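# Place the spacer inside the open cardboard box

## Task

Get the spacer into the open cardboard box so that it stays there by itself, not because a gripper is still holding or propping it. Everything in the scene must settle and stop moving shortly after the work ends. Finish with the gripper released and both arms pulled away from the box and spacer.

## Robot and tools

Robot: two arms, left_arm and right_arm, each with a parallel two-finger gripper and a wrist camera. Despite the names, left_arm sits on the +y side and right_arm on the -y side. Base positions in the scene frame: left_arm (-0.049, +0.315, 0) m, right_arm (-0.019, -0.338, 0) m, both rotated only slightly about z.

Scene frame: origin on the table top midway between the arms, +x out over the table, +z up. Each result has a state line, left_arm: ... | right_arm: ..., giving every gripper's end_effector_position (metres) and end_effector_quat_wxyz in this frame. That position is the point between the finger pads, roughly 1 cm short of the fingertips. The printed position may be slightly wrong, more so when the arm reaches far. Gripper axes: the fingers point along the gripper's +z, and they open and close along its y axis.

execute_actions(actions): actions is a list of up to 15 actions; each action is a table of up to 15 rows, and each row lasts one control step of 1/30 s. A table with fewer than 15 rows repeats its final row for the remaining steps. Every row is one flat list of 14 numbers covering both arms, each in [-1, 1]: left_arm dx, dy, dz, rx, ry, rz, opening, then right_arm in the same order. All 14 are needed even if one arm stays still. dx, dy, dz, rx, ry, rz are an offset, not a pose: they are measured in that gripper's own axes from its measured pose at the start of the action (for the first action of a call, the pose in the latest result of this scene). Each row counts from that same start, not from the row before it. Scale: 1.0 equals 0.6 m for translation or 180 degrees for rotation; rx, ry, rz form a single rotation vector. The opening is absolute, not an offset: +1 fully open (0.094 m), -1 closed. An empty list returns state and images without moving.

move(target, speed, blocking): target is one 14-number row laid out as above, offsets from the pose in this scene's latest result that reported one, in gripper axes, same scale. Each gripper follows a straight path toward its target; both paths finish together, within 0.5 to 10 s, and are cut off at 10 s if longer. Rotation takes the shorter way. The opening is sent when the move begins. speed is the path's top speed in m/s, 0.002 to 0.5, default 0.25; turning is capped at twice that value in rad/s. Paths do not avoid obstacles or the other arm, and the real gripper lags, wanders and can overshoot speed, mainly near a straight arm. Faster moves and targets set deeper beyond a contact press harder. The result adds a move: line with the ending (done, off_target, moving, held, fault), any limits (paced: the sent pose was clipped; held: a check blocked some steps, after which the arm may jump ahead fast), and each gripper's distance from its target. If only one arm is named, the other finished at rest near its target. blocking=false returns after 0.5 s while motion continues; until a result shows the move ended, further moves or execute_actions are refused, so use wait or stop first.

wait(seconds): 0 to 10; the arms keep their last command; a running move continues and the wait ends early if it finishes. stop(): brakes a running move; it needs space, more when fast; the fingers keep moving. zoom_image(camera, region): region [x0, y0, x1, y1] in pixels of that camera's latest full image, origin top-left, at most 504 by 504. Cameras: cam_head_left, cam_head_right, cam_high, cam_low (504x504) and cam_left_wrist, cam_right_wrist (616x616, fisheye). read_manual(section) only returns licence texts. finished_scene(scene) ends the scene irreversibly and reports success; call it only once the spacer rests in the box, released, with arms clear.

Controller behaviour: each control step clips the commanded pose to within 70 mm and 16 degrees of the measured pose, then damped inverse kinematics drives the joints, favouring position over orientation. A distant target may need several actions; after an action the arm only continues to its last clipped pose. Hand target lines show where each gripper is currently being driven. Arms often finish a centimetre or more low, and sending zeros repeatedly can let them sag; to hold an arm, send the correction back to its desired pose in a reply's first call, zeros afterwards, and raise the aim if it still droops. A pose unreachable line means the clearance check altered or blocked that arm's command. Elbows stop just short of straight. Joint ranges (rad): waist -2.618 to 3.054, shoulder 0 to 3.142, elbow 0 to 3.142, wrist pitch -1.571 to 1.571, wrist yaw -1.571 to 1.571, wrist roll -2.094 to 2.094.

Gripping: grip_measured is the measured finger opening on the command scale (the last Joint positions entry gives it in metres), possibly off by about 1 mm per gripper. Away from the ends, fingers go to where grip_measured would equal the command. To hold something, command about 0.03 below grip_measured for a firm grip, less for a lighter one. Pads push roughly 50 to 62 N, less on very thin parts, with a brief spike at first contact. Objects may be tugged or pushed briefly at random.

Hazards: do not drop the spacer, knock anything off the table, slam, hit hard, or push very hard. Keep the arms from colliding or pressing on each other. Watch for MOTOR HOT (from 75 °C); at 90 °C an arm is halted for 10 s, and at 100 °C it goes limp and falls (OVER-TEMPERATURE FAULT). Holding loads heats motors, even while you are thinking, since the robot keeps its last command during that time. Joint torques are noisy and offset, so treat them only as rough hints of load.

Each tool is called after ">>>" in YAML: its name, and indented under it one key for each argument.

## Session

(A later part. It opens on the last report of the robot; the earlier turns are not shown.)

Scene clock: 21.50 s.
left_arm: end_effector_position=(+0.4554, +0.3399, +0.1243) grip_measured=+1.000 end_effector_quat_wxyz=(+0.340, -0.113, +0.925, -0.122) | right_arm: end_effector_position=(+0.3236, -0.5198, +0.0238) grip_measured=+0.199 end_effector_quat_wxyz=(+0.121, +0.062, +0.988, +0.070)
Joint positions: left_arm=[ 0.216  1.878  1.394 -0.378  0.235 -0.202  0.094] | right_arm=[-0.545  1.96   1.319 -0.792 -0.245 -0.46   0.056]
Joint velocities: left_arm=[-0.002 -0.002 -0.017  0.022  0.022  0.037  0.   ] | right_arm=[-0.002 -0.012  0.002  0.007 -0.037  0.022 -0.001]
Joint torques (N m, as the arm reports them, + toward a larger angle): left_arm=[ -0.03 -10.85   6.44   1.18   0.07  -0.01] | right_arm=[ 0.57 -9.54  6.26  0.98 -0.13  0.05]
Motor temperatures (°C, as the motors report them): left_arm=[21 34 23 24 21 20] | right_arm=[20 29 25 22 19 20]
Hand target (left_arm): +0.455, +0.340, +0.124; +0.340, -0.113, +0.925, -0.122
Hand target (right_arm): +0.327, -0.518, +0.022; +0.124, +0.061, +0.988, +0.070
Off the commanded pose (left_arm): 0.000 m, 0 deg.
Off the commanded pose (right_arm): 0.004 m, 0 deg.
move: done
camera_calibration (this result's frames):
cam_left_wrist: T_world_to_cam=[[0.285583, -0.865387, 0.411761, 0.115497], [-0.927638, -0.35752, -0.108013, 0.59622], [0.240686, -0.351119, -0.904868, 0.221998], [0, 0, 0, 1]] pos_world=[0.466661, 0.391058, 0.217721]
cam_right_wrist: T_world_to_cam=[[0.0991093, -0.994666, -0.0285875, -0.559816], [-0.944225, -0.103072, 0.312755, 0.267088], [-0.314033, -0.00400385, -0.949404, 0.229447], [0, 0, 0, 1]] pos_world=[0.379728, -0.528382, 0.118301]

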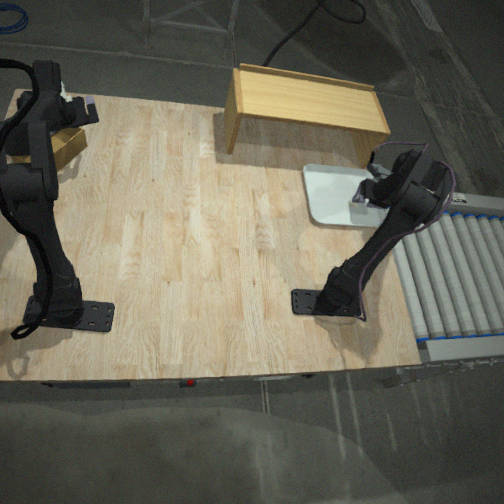

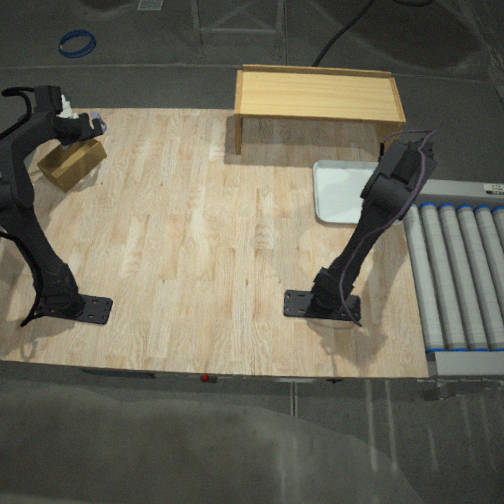

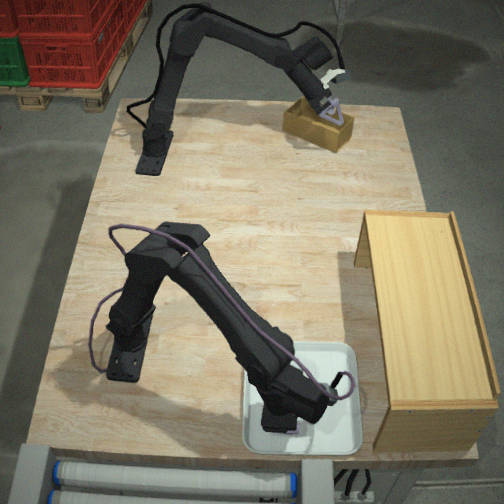

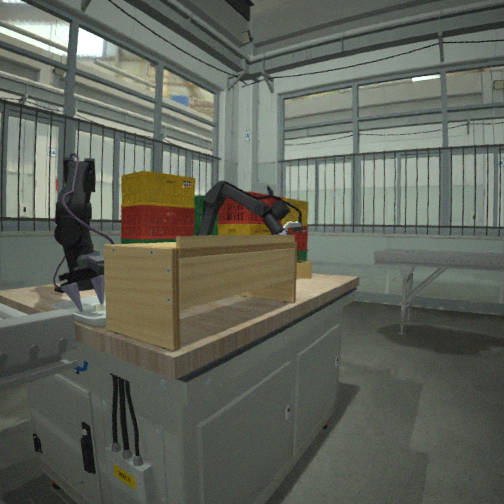

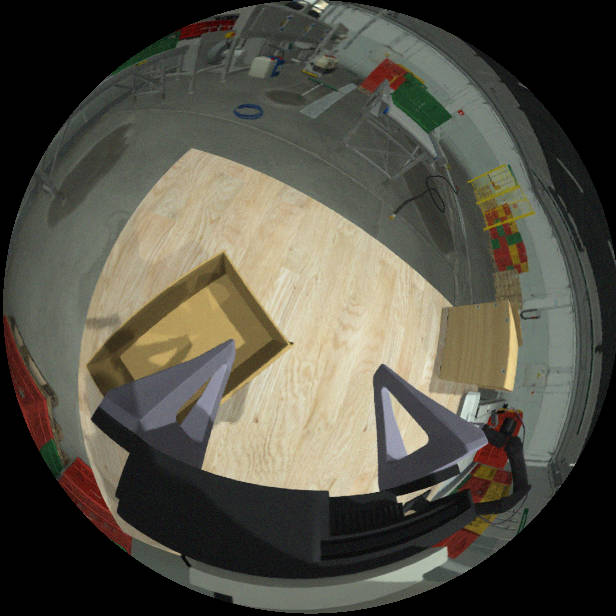

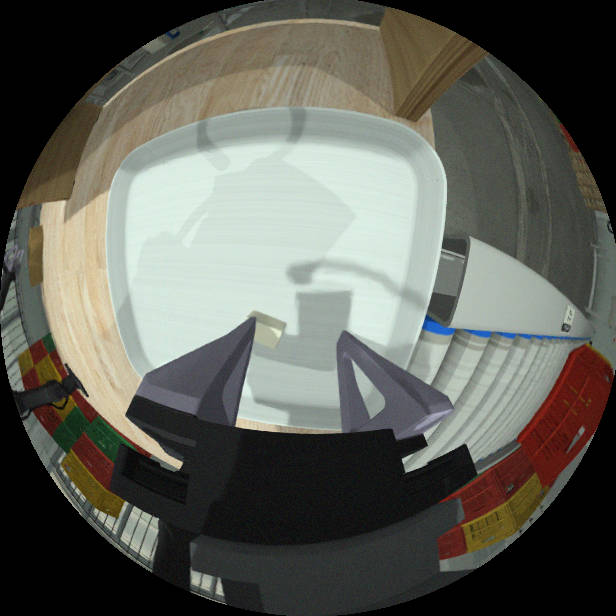

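>>> move:
  target: [0,0,-0.02,0,0,0,1, 0,0.035,-0.045,0,0,0,1]
  speed: 0.06

>>> move:
  target: [0,0,0,0,0,0,1, -0.005,0,0.05,0,0,0,1]
  speed: 0.05

Scene clock: 27.03 s.
left_arm: end_effector_position=(+0.4513, +0.3394, +0.1209) grip_measured=+1.000 end_effector_quat_wxyz=(+0.330, -0.115, +0.929, -0.123) | right_arm: end_effector_position=(+0.3166, -0.5057, +0.0434) grip_measured=+1.000 end_effector_quat_wxyz=(+0.112, +0.066, +0.989, +0.073)
Joint positions: left_arm=[ 0.216  1.878  1.394 -0.4    0.235 -0.202  0.094] | right_arm=[-0.521  1.898  1.319 -0.867 -0.237 -0.43   0.094]
Joint velocities: left_arm=[-0.007  0.002  0.012  0.051  0.022 -0.007  0.   ] | right_arm=[-0.012 -0.012 -0.027  0.007 -0.022 -0.022  0.   ]
Joint torques (N m, as the arm reports them, + toward a larger angle): left_arm=[  0.51 -13.77   5.55   1.1    0.17   0.05] | right_arm=[  0.9  -11.65   6.92   0.75  -0.13   0.04]
Motor temperatures (°C, as the motors report them): left_arm=[21 34 24 25 21 20] | right_arm=[20 29 25 23 19 20]
Hand target (left_arm): +0.448, +0.342, +0.133; +0.340, -0.113, +0.925, -0.122
Hand target (right_arm): +0.319, -0.502, +0.053; +0.121, +0.062, +0.988, +0.070
Off the commanded pose (left_arm): 0.013 m, 1 deg.
Off the commanded pose (right_arm): 0.010 m, 1 deg.
move: off_target (left_arm)
camera_calibration (this result's frames):
cam_left_wrist: T_world_to_cam=[[0.29442, -0.86424, 0.407929, 0.113681], [-0.929741, -0.357792, -0.0869854, 0.590425], [0.22113, -0.353658, -0.908861, 0.229877], [0, 0, 0, 1]] pos_world=[0.464639, 0.390795, 0.213911]
cam_right_wrist: T_world_to_cam=[[0.0932871, -0.994921, -0.0378204, -0.542437], [-0.938956, -0.100547, 0.329017, 0.254672], [-0.331149, 0.00481853, -0.943566, 0.255596], [0, 0, 0, 1]] pos_world=[0.374368, -0.515307, 0.136865]

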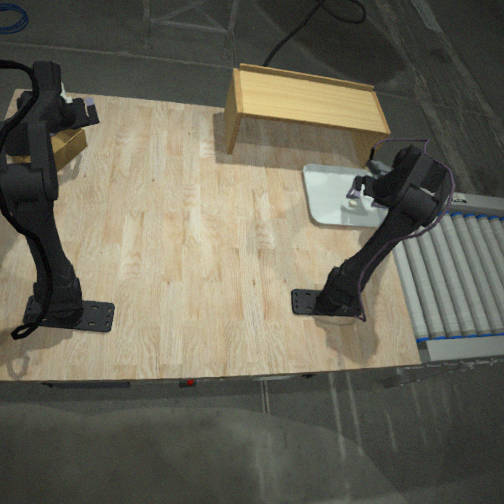

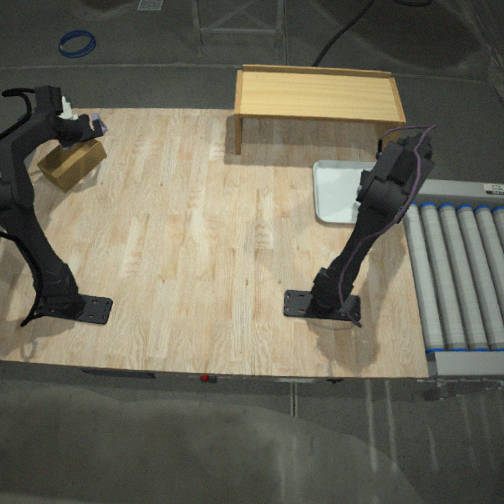

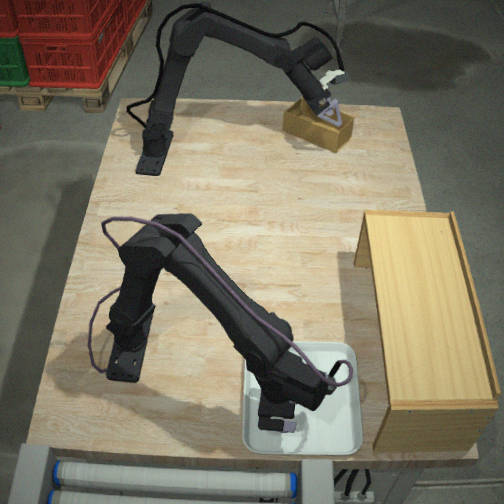

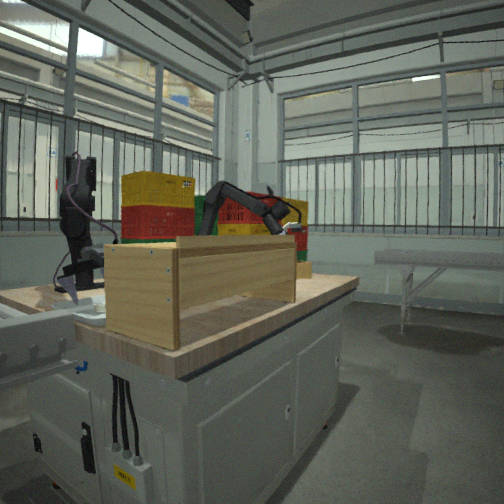

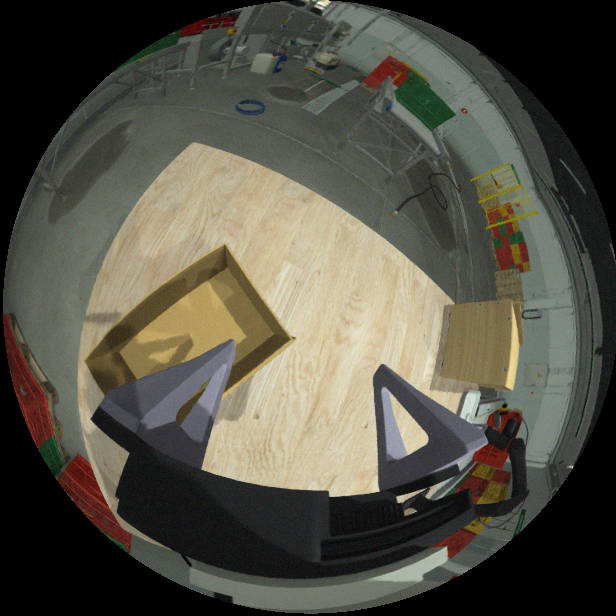

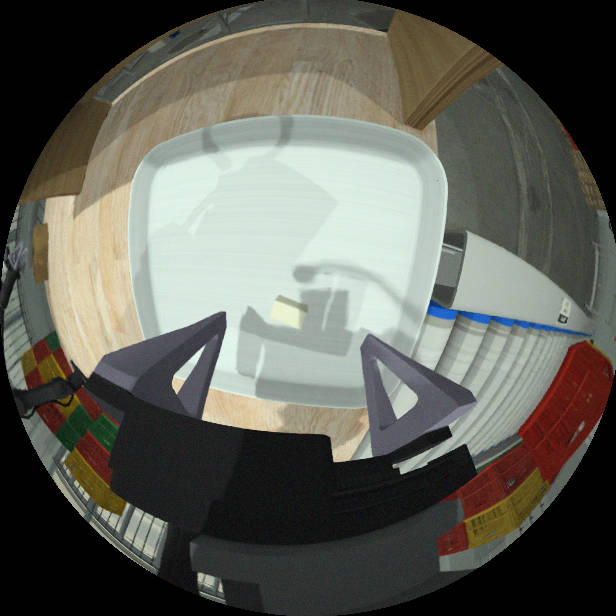

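Scene clock: 27.87 s.
left_arm: end_effector_position=(+0.4513, +0.3394, +0.1209) grip_measured=+1.000 end_effector_quat_wxyz=(+0.330, -0.115, +0.929, -0.123) | right_arm: end_effector_position=(+0.3211, -0.5051, +0.0204) grip_measured=+1.000 end_effector_quat_wxyz=(+0.106, +0.071, +0.989, +0.073)
Joint positions: left_arm=[ 0.216  1.878  1.394 -0.4    0.235 -0.202  0.094] | right_arm=[-0.509  1.948  1.294 -0.797 -0.228 -0.41   0.094]
Joint velocities: left_arm=[-0.007 -0.022  0.017 -0.007 -0.022  0.022  0.   ] | right_arm=[-0.012 -0.007 -0.002  0.022  0.022 -0.022  0.   ]
Joint torques (N m, as the arm reports them, + toward a larger angle): left_arm=[ -0.02 -10.45   6.08   1.09   0.07   0.03] | right_arm=[ 1.06 -8.89  5.72  1.16 -0.14 -0.03]
Motor temperatures (°C, as the motors report them): left_arm=[21 33 24 25 21 20] | right_arm=[20 29 25 23 19 20]
Hand target (left_arm): +0.451, +0.339, +0.121; +0.330, -0.115, +0.929, -0.123
Hand target (right_arm): +0.326, -0.502, +0.015; +0.112, +0.066, +0.989, +0.073
Off the commanded pose (left_arm): 0.000 m, 0 deg.
Off the commanded pose (right_arm): 0.008 m, 1 deg.
move: done
camera_calibration (this result's frames):
cam_left_wrist: T_world_to_cam=[[0.29442, -0.86424, 0.407929, 0.113681], [-0.929741, -0.357792, -0.0869854, 0.590425], [0.22113, -0.353658, -0.908861, 0.229877], [0, 0, 0, 1]] pos_world=[0.464639, 0.390795, 0.213911]
cam_right_wrist: T_world_to_cam=[[0.0840598, -0.99567, -0.0396924, -0.540563], [-0.93552, -0.0925727, 0.340929, 0.269224], [-0.343127, 0.00847465, -0.939251, 0.241022], [0, 0, 0, 1]] pos_world=[0.380005, -0.515342, 0.113137]

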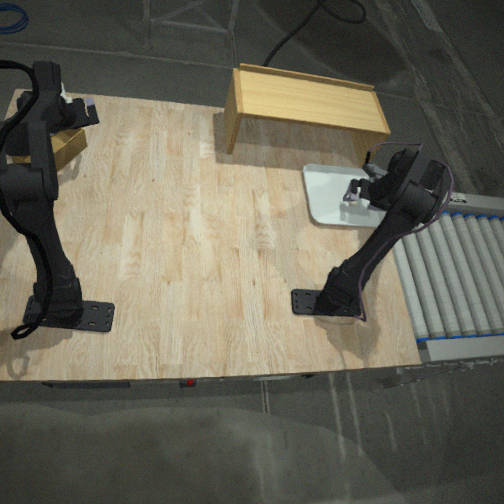

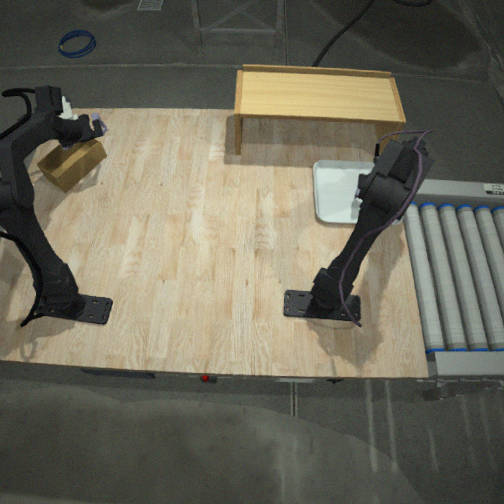

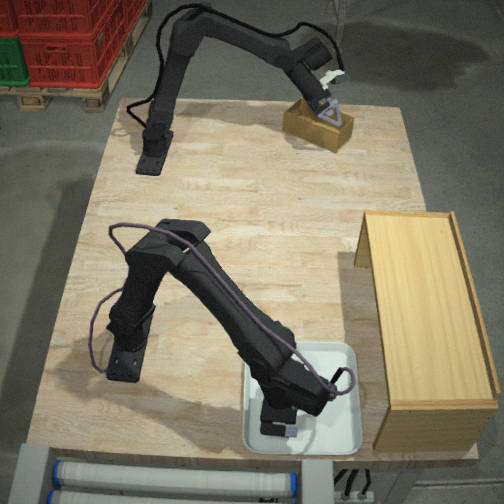

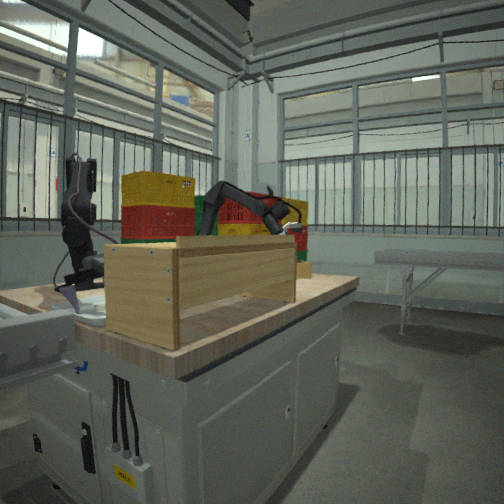

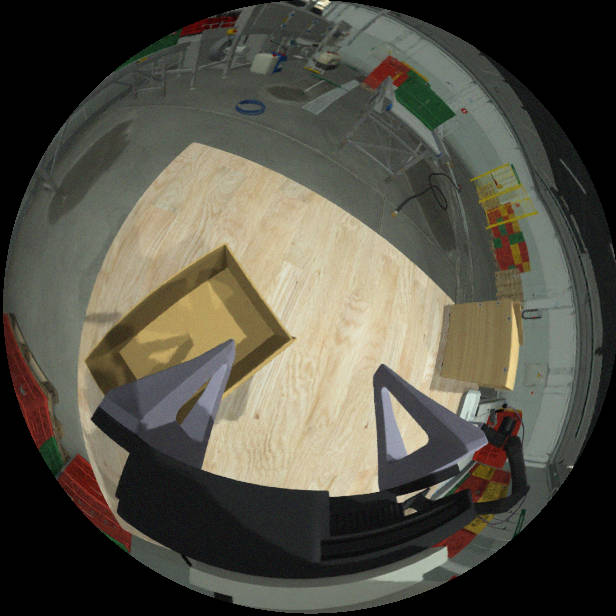

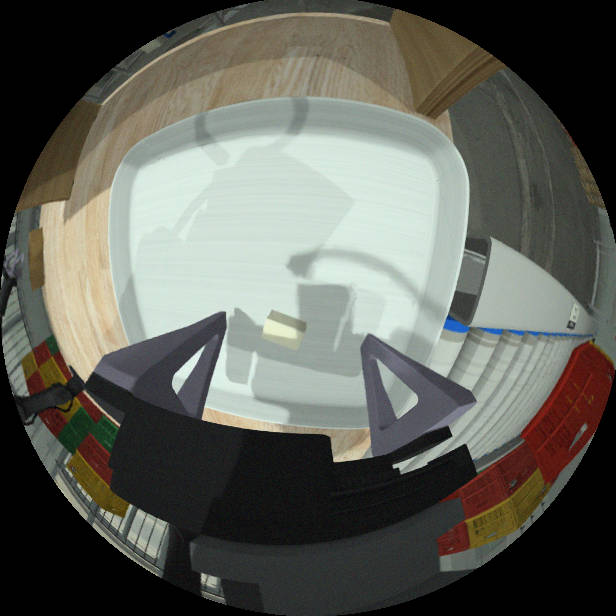

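>>> move:
  target: [0,0,-0.02,0,0,0,1, 0,0,0,0,0,0,-0.8]
  speed: 0.05

Scene clock: 29.93 s.
left_arm: end_effector_position=(+0.4474, +0.3389, +0.1177) grip_measured=+1.000 end_effector_quat_wxyz=(+0.320, -0.117, +0.932, -0.123) | right_arm: end_effector_position=(+0.3209, -0.5056, +0.0203) grip_measured=-0.540 end_effector_quat_wxyz=(+0.105, +0.072, +0.989, +0.071)
Joint positions: left_arm=[ 0.216  1.878  1.394 -0.421  0.235 -0.202  0.094] | right_arm=[-0.509  1.948  1.294 -0.797 -0.225 -0.409  0.022]
Joint velocities: left_arm=[-0.007 -0.002 -0.007 -0.037  0.007 -0.066  0.   ] | right_arm=[-0.002 -0.002 -0.002 -0.007  0.022  0.022 -0.001]
Joint torques (N m, as the arm reports them, + toward a larger angle): left_arm=[  0.44 -13.58   5.53   1.04   0.09   0.09] | right_arm=[ 0.02 -9.7   6.46  0.81 -0.13 -0.04]
Motor temperatures (°C, as the motors report them): left_arm=[21 34 24 25 21 20] | right_arm=[20 30 25 23 19 20]
Hand target (left_arm): +0.444, +0.341, +0.130; +0.330, -0.115, +0.929, -0.123
Hand target (right_arm): +0.321, -0.505, +0.020; +0.106, +0.071, +0.989, +0.073
Off the commanded pose (left_arm): 0.013 m, 1 deg.
Off the commanded pose (right_arm): 0.001 m, 0 deg.
move: off_target (left_arm)
camera_calibration (this result's frames):
cam_left_wrist: T_world_to_cam=[[0.302868, -0.863143, 0.404048, 0.112012], [-0.931339, -0.358, -0.0666566, 0.584675], [0.202183, -0.356118, -0.912306, 0.237381], [0, 0, 0, 1]] pos_world=[0.462612, 0.390532, 0.210278]
cam_right_wrist: T_world_to_cam=[[0.0821573, -0.995909, -0.0376299, -0.54055], [-0.935066, -0.0900919, 0.342835, 0.270038], [-0.344822, 0.00702001, -0.938642, 0.240614], [0, 0, 0, 1]] pos_world=[0.379883, -0.5157, 0.112931]

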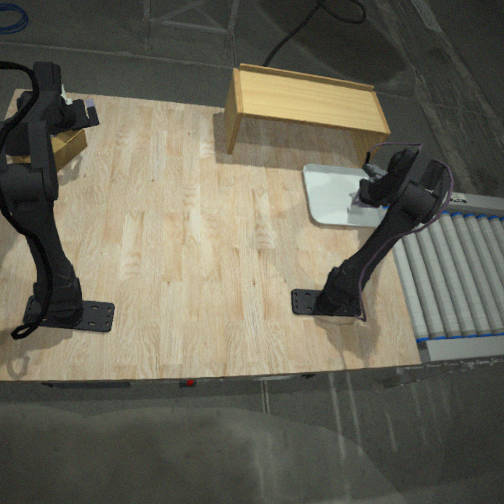

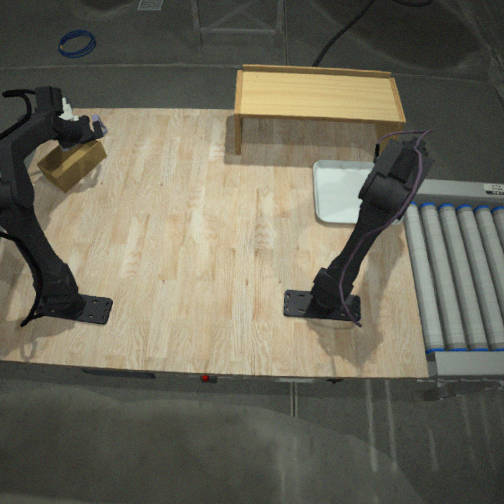

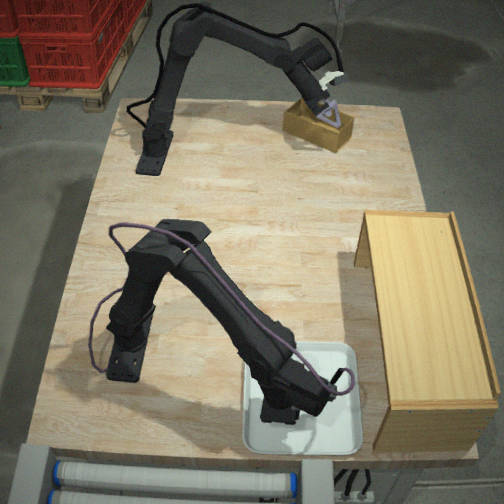

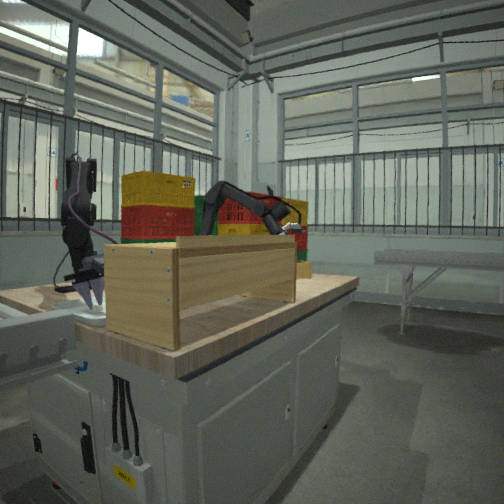

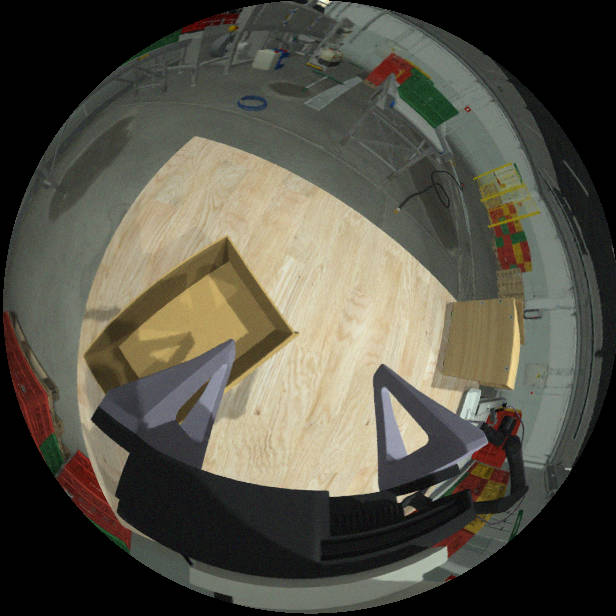

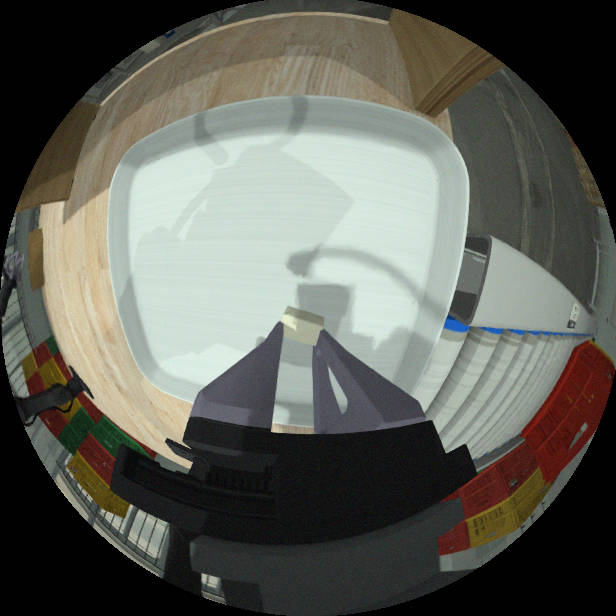

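>>> move:
  target: [0,0,-0.02,0,0,0,1, -0.023,0.018,-0.113,0,0,0,-0.7]
  speed: 0.1

Scene clock: 35.43 s.
left_arm: end_effector_position=(+0.4429, +0.3383, +0.1143) grip_measured=+1.000 end_effector_quat_wxyz=(+0.309, -0.119, +0.936, -0.123) | right_arm: end_effector_position=(+0.3149, -0.5024, +0.0754) grip_measured=-0.540 end_effector_quat_wxyz=(+0.086, +0.074, +0.990, +0.080)
Joint positions: left_arm=[ 0.216  1.878  1.394 -0.444  0.235 -0.202  0.094] | right_arm=[-0.509  1.896  1.456 -1.053 -0.222 -0.409  0.022]
Joint velocities: left_arm=[-0.002 -0.012  0.002  0.007  0.022  0.022  0.   ] | right_arm=[-0.012  0.027 -0.007  0.007  0.007 -0.007 -0.   ]
Joint torques (N m, as the arm reports them, + toward a larger angle): left_arm=[  0.56 -13.77   5.65   1.07   0.11   0.06] | right_arm=[ -0.07 -11.6    8.57   0.66  -0.14  -0.03]
Motor temperatures (°C, as the motors report them): left_arm=[21 35 24 25 21 20] | right_arm=[20 30 25 22 19 20]
Hand target (left_arm): +0.440, +0.341, +0.127; +0.320, -0.117, +0.932, -0.123
Hand target (right_arm): +0.320, -0.505, +0.090; +0.105, +0.072, +0.989, +0.072
Off the commanded pose (left_arm): 0.013 m, 1 deg.
Off the commanded pose (right_arm): 0.016 m, 2 deg.
move: off_target (left_arm, right_arm)
camera_calibration (this result's frames):
cam_left_wrist: T_world_to_cam=[[0.31214, -0.86194, 0.399536, 0.110259], [-0.932617, -0.358166, -0.0440761, 0.57812], [0.181091, -0.358856, -0.915657, 0.245584], [0, 0, 0, 1]] pos_world=[0.460275, 0.390229, 0.2063]
cam_right_wrist: T_world_to_cam=[[0.0800799, -0.994979, -0.0600403, -0.532017], [-0.922032, -0.096826, 0.374808, 0.23594], [-0.378739, 0.0253446, -0.925156, 0.309146], [0, 0, 0, 1]] pos_world=[0.377234, -0.514335, 0.165634]

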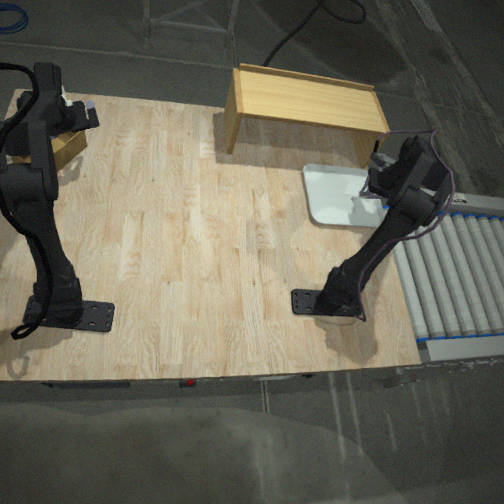

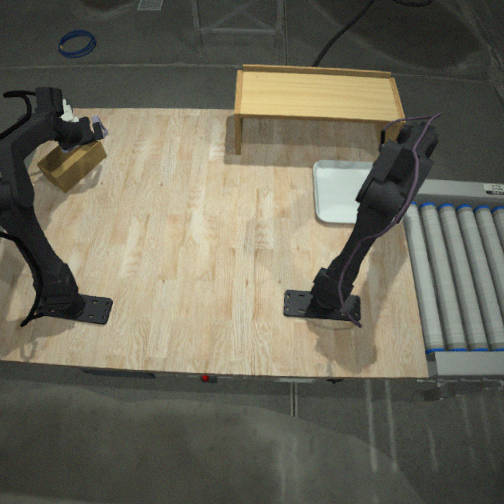

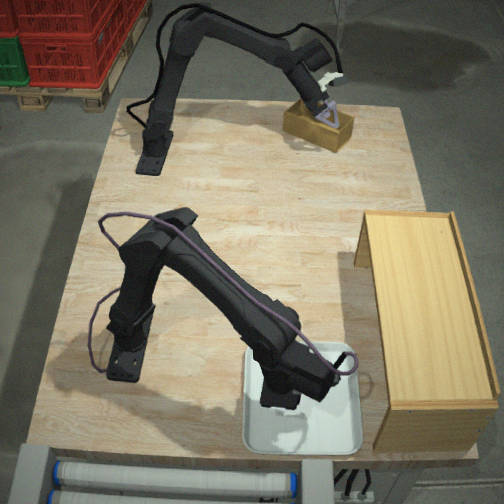

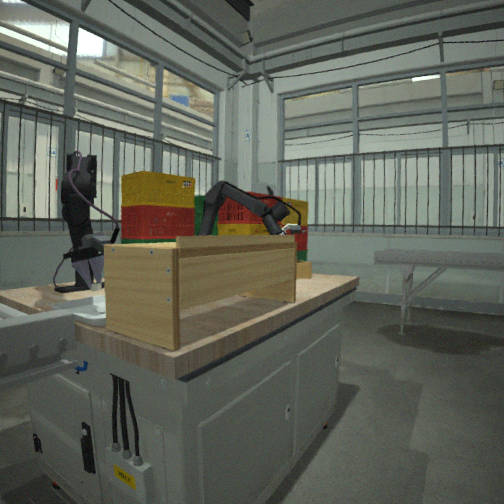

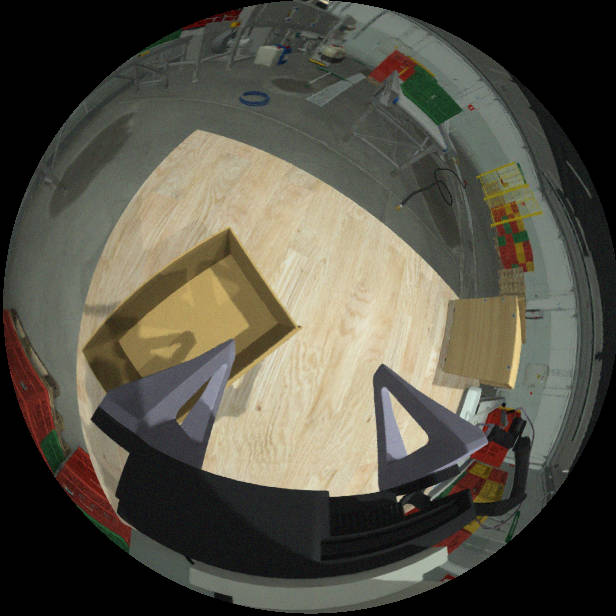

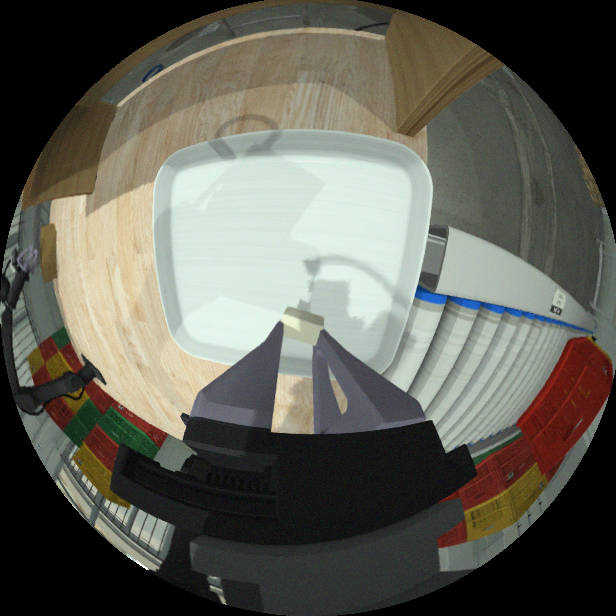

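>>> move:
  target: [0,0,-0.02,0,0,0,1, 0.108,0.818,0.118,-0.033,0.026,-0.161,-0.7]
  speed: 0.2

Scene clock: 41.83 s.
left_arm: end_effector_position=(+0.4381, +0.3377, +0.1108) grip_measured=+1.000 end_effector_quat_wxyz=(+0.298, -0.121, +0.939, -0.123) | right_arm: end_effector_position=(+0.3300, -0.0045, +0.0719) grip_measured=-0.540 end_effector_quat_wxyz=(+0.059, -0.186, +0.975, +0.103)
Joint positions: left_arm=[ 0.216  1.878  1.394 -0.469  0.235 -0.202  0.094] | right_arm=[ 0.774  2.221  1.923 -1.066 -0.118  0.351  0.022]
Joint velocities: left_arm=[ 0.012 -0.007  0.007 -0.022 -0.066 -0.007  0.   ] | right_arm=[ 0.007 -0.002 -0.022 -0.081 -0.022  0.037 -0.001]
Joint torques (N m, as the arm reports them, + toward a larger angle): left_arm=[  0.43 -13.57   5.61   0.97   0.11   0.05] | right_arm=[ -0.03 -12.56   9.14   0.94   0.     0.03]
Motor temperatures (°C, as the motors report them): left_arm=[21 35 24 25 21 20] | right_arm=[20 31 25 22 19 20]
Hand target (left_arm): +0.436, +0.340, +0.123; +0.309, -0.119, +0.936, -0.123
Hand target (right_arm): +0.335, -0.002, +0.079; +0.068, -0.184, +0.975, +0.106
Off the commanded pose (left_arm): 0.013 m, 1 deg.
Off the commanded pose (right_arm): 0.008 m, 1 deg.
move: off_target (left_arm)
camera_calibration (this result's frames):
cam_left_wrist: T_world_to_cam=[[0.321754, -0.860691, 0.394569, 0.10853], [-0.933397, -0.358267, -0.0203598, 0.571043], [0.158885, -0.361739, -0.918641, 0.254052], [0, 0, 0, 1]] pos_world=[0.457725, 0.389898, 0.202186]
cam_right_wrist: T_world_to_cam=[[0.569653, -0.818949, -0.0694176, -0.198146], [-0.744509, -0.549956, 0.37849, 0.238511], [-0.34814, -0.163926, -0.922999, 0.287896], [0, 0, 0, 1]] pos_world=[0.390676, 0.0160934, 0.161699]

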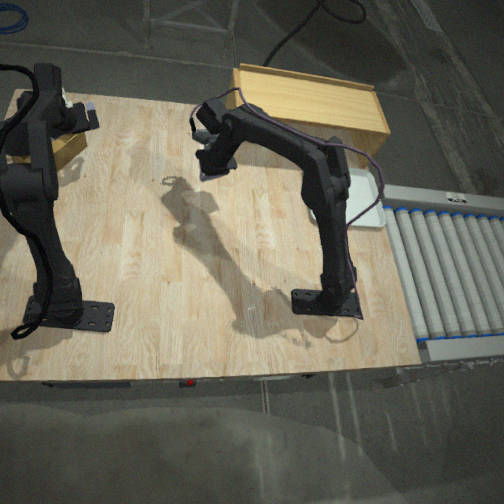

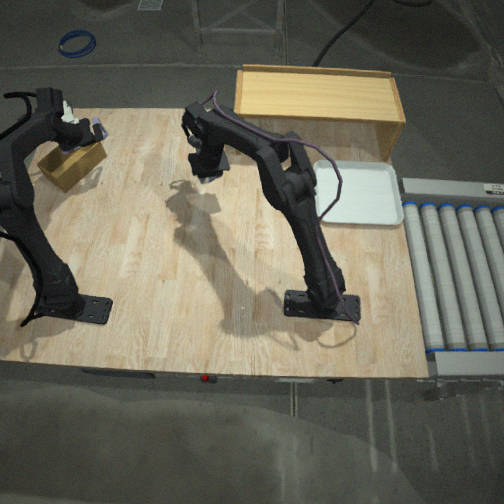

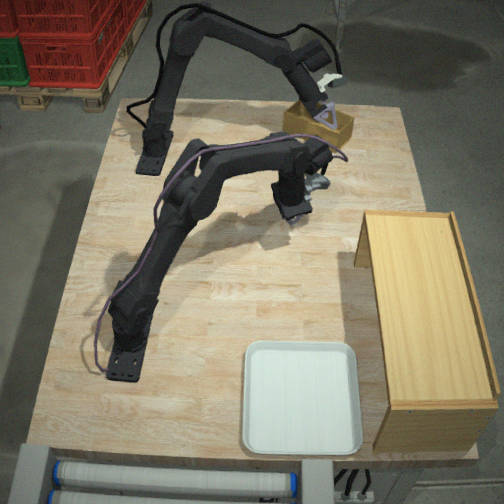

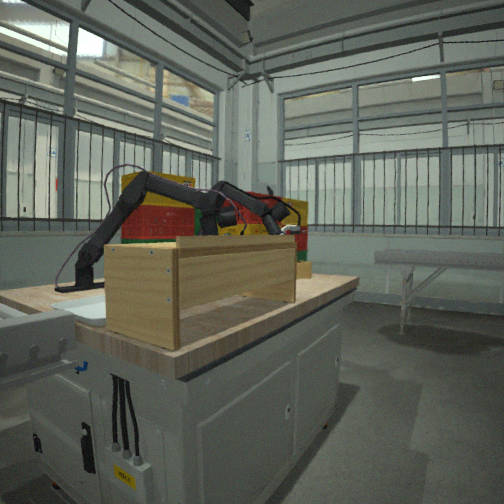

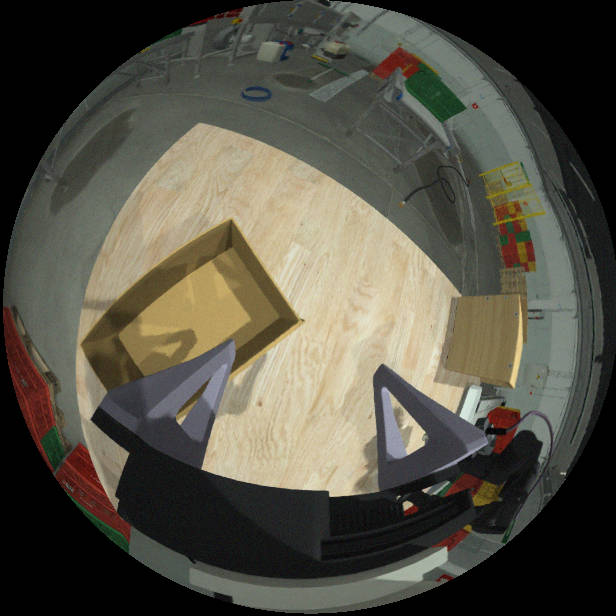

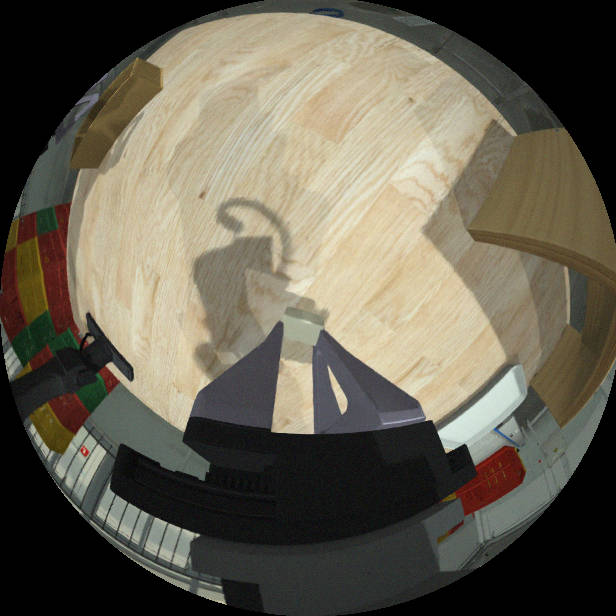

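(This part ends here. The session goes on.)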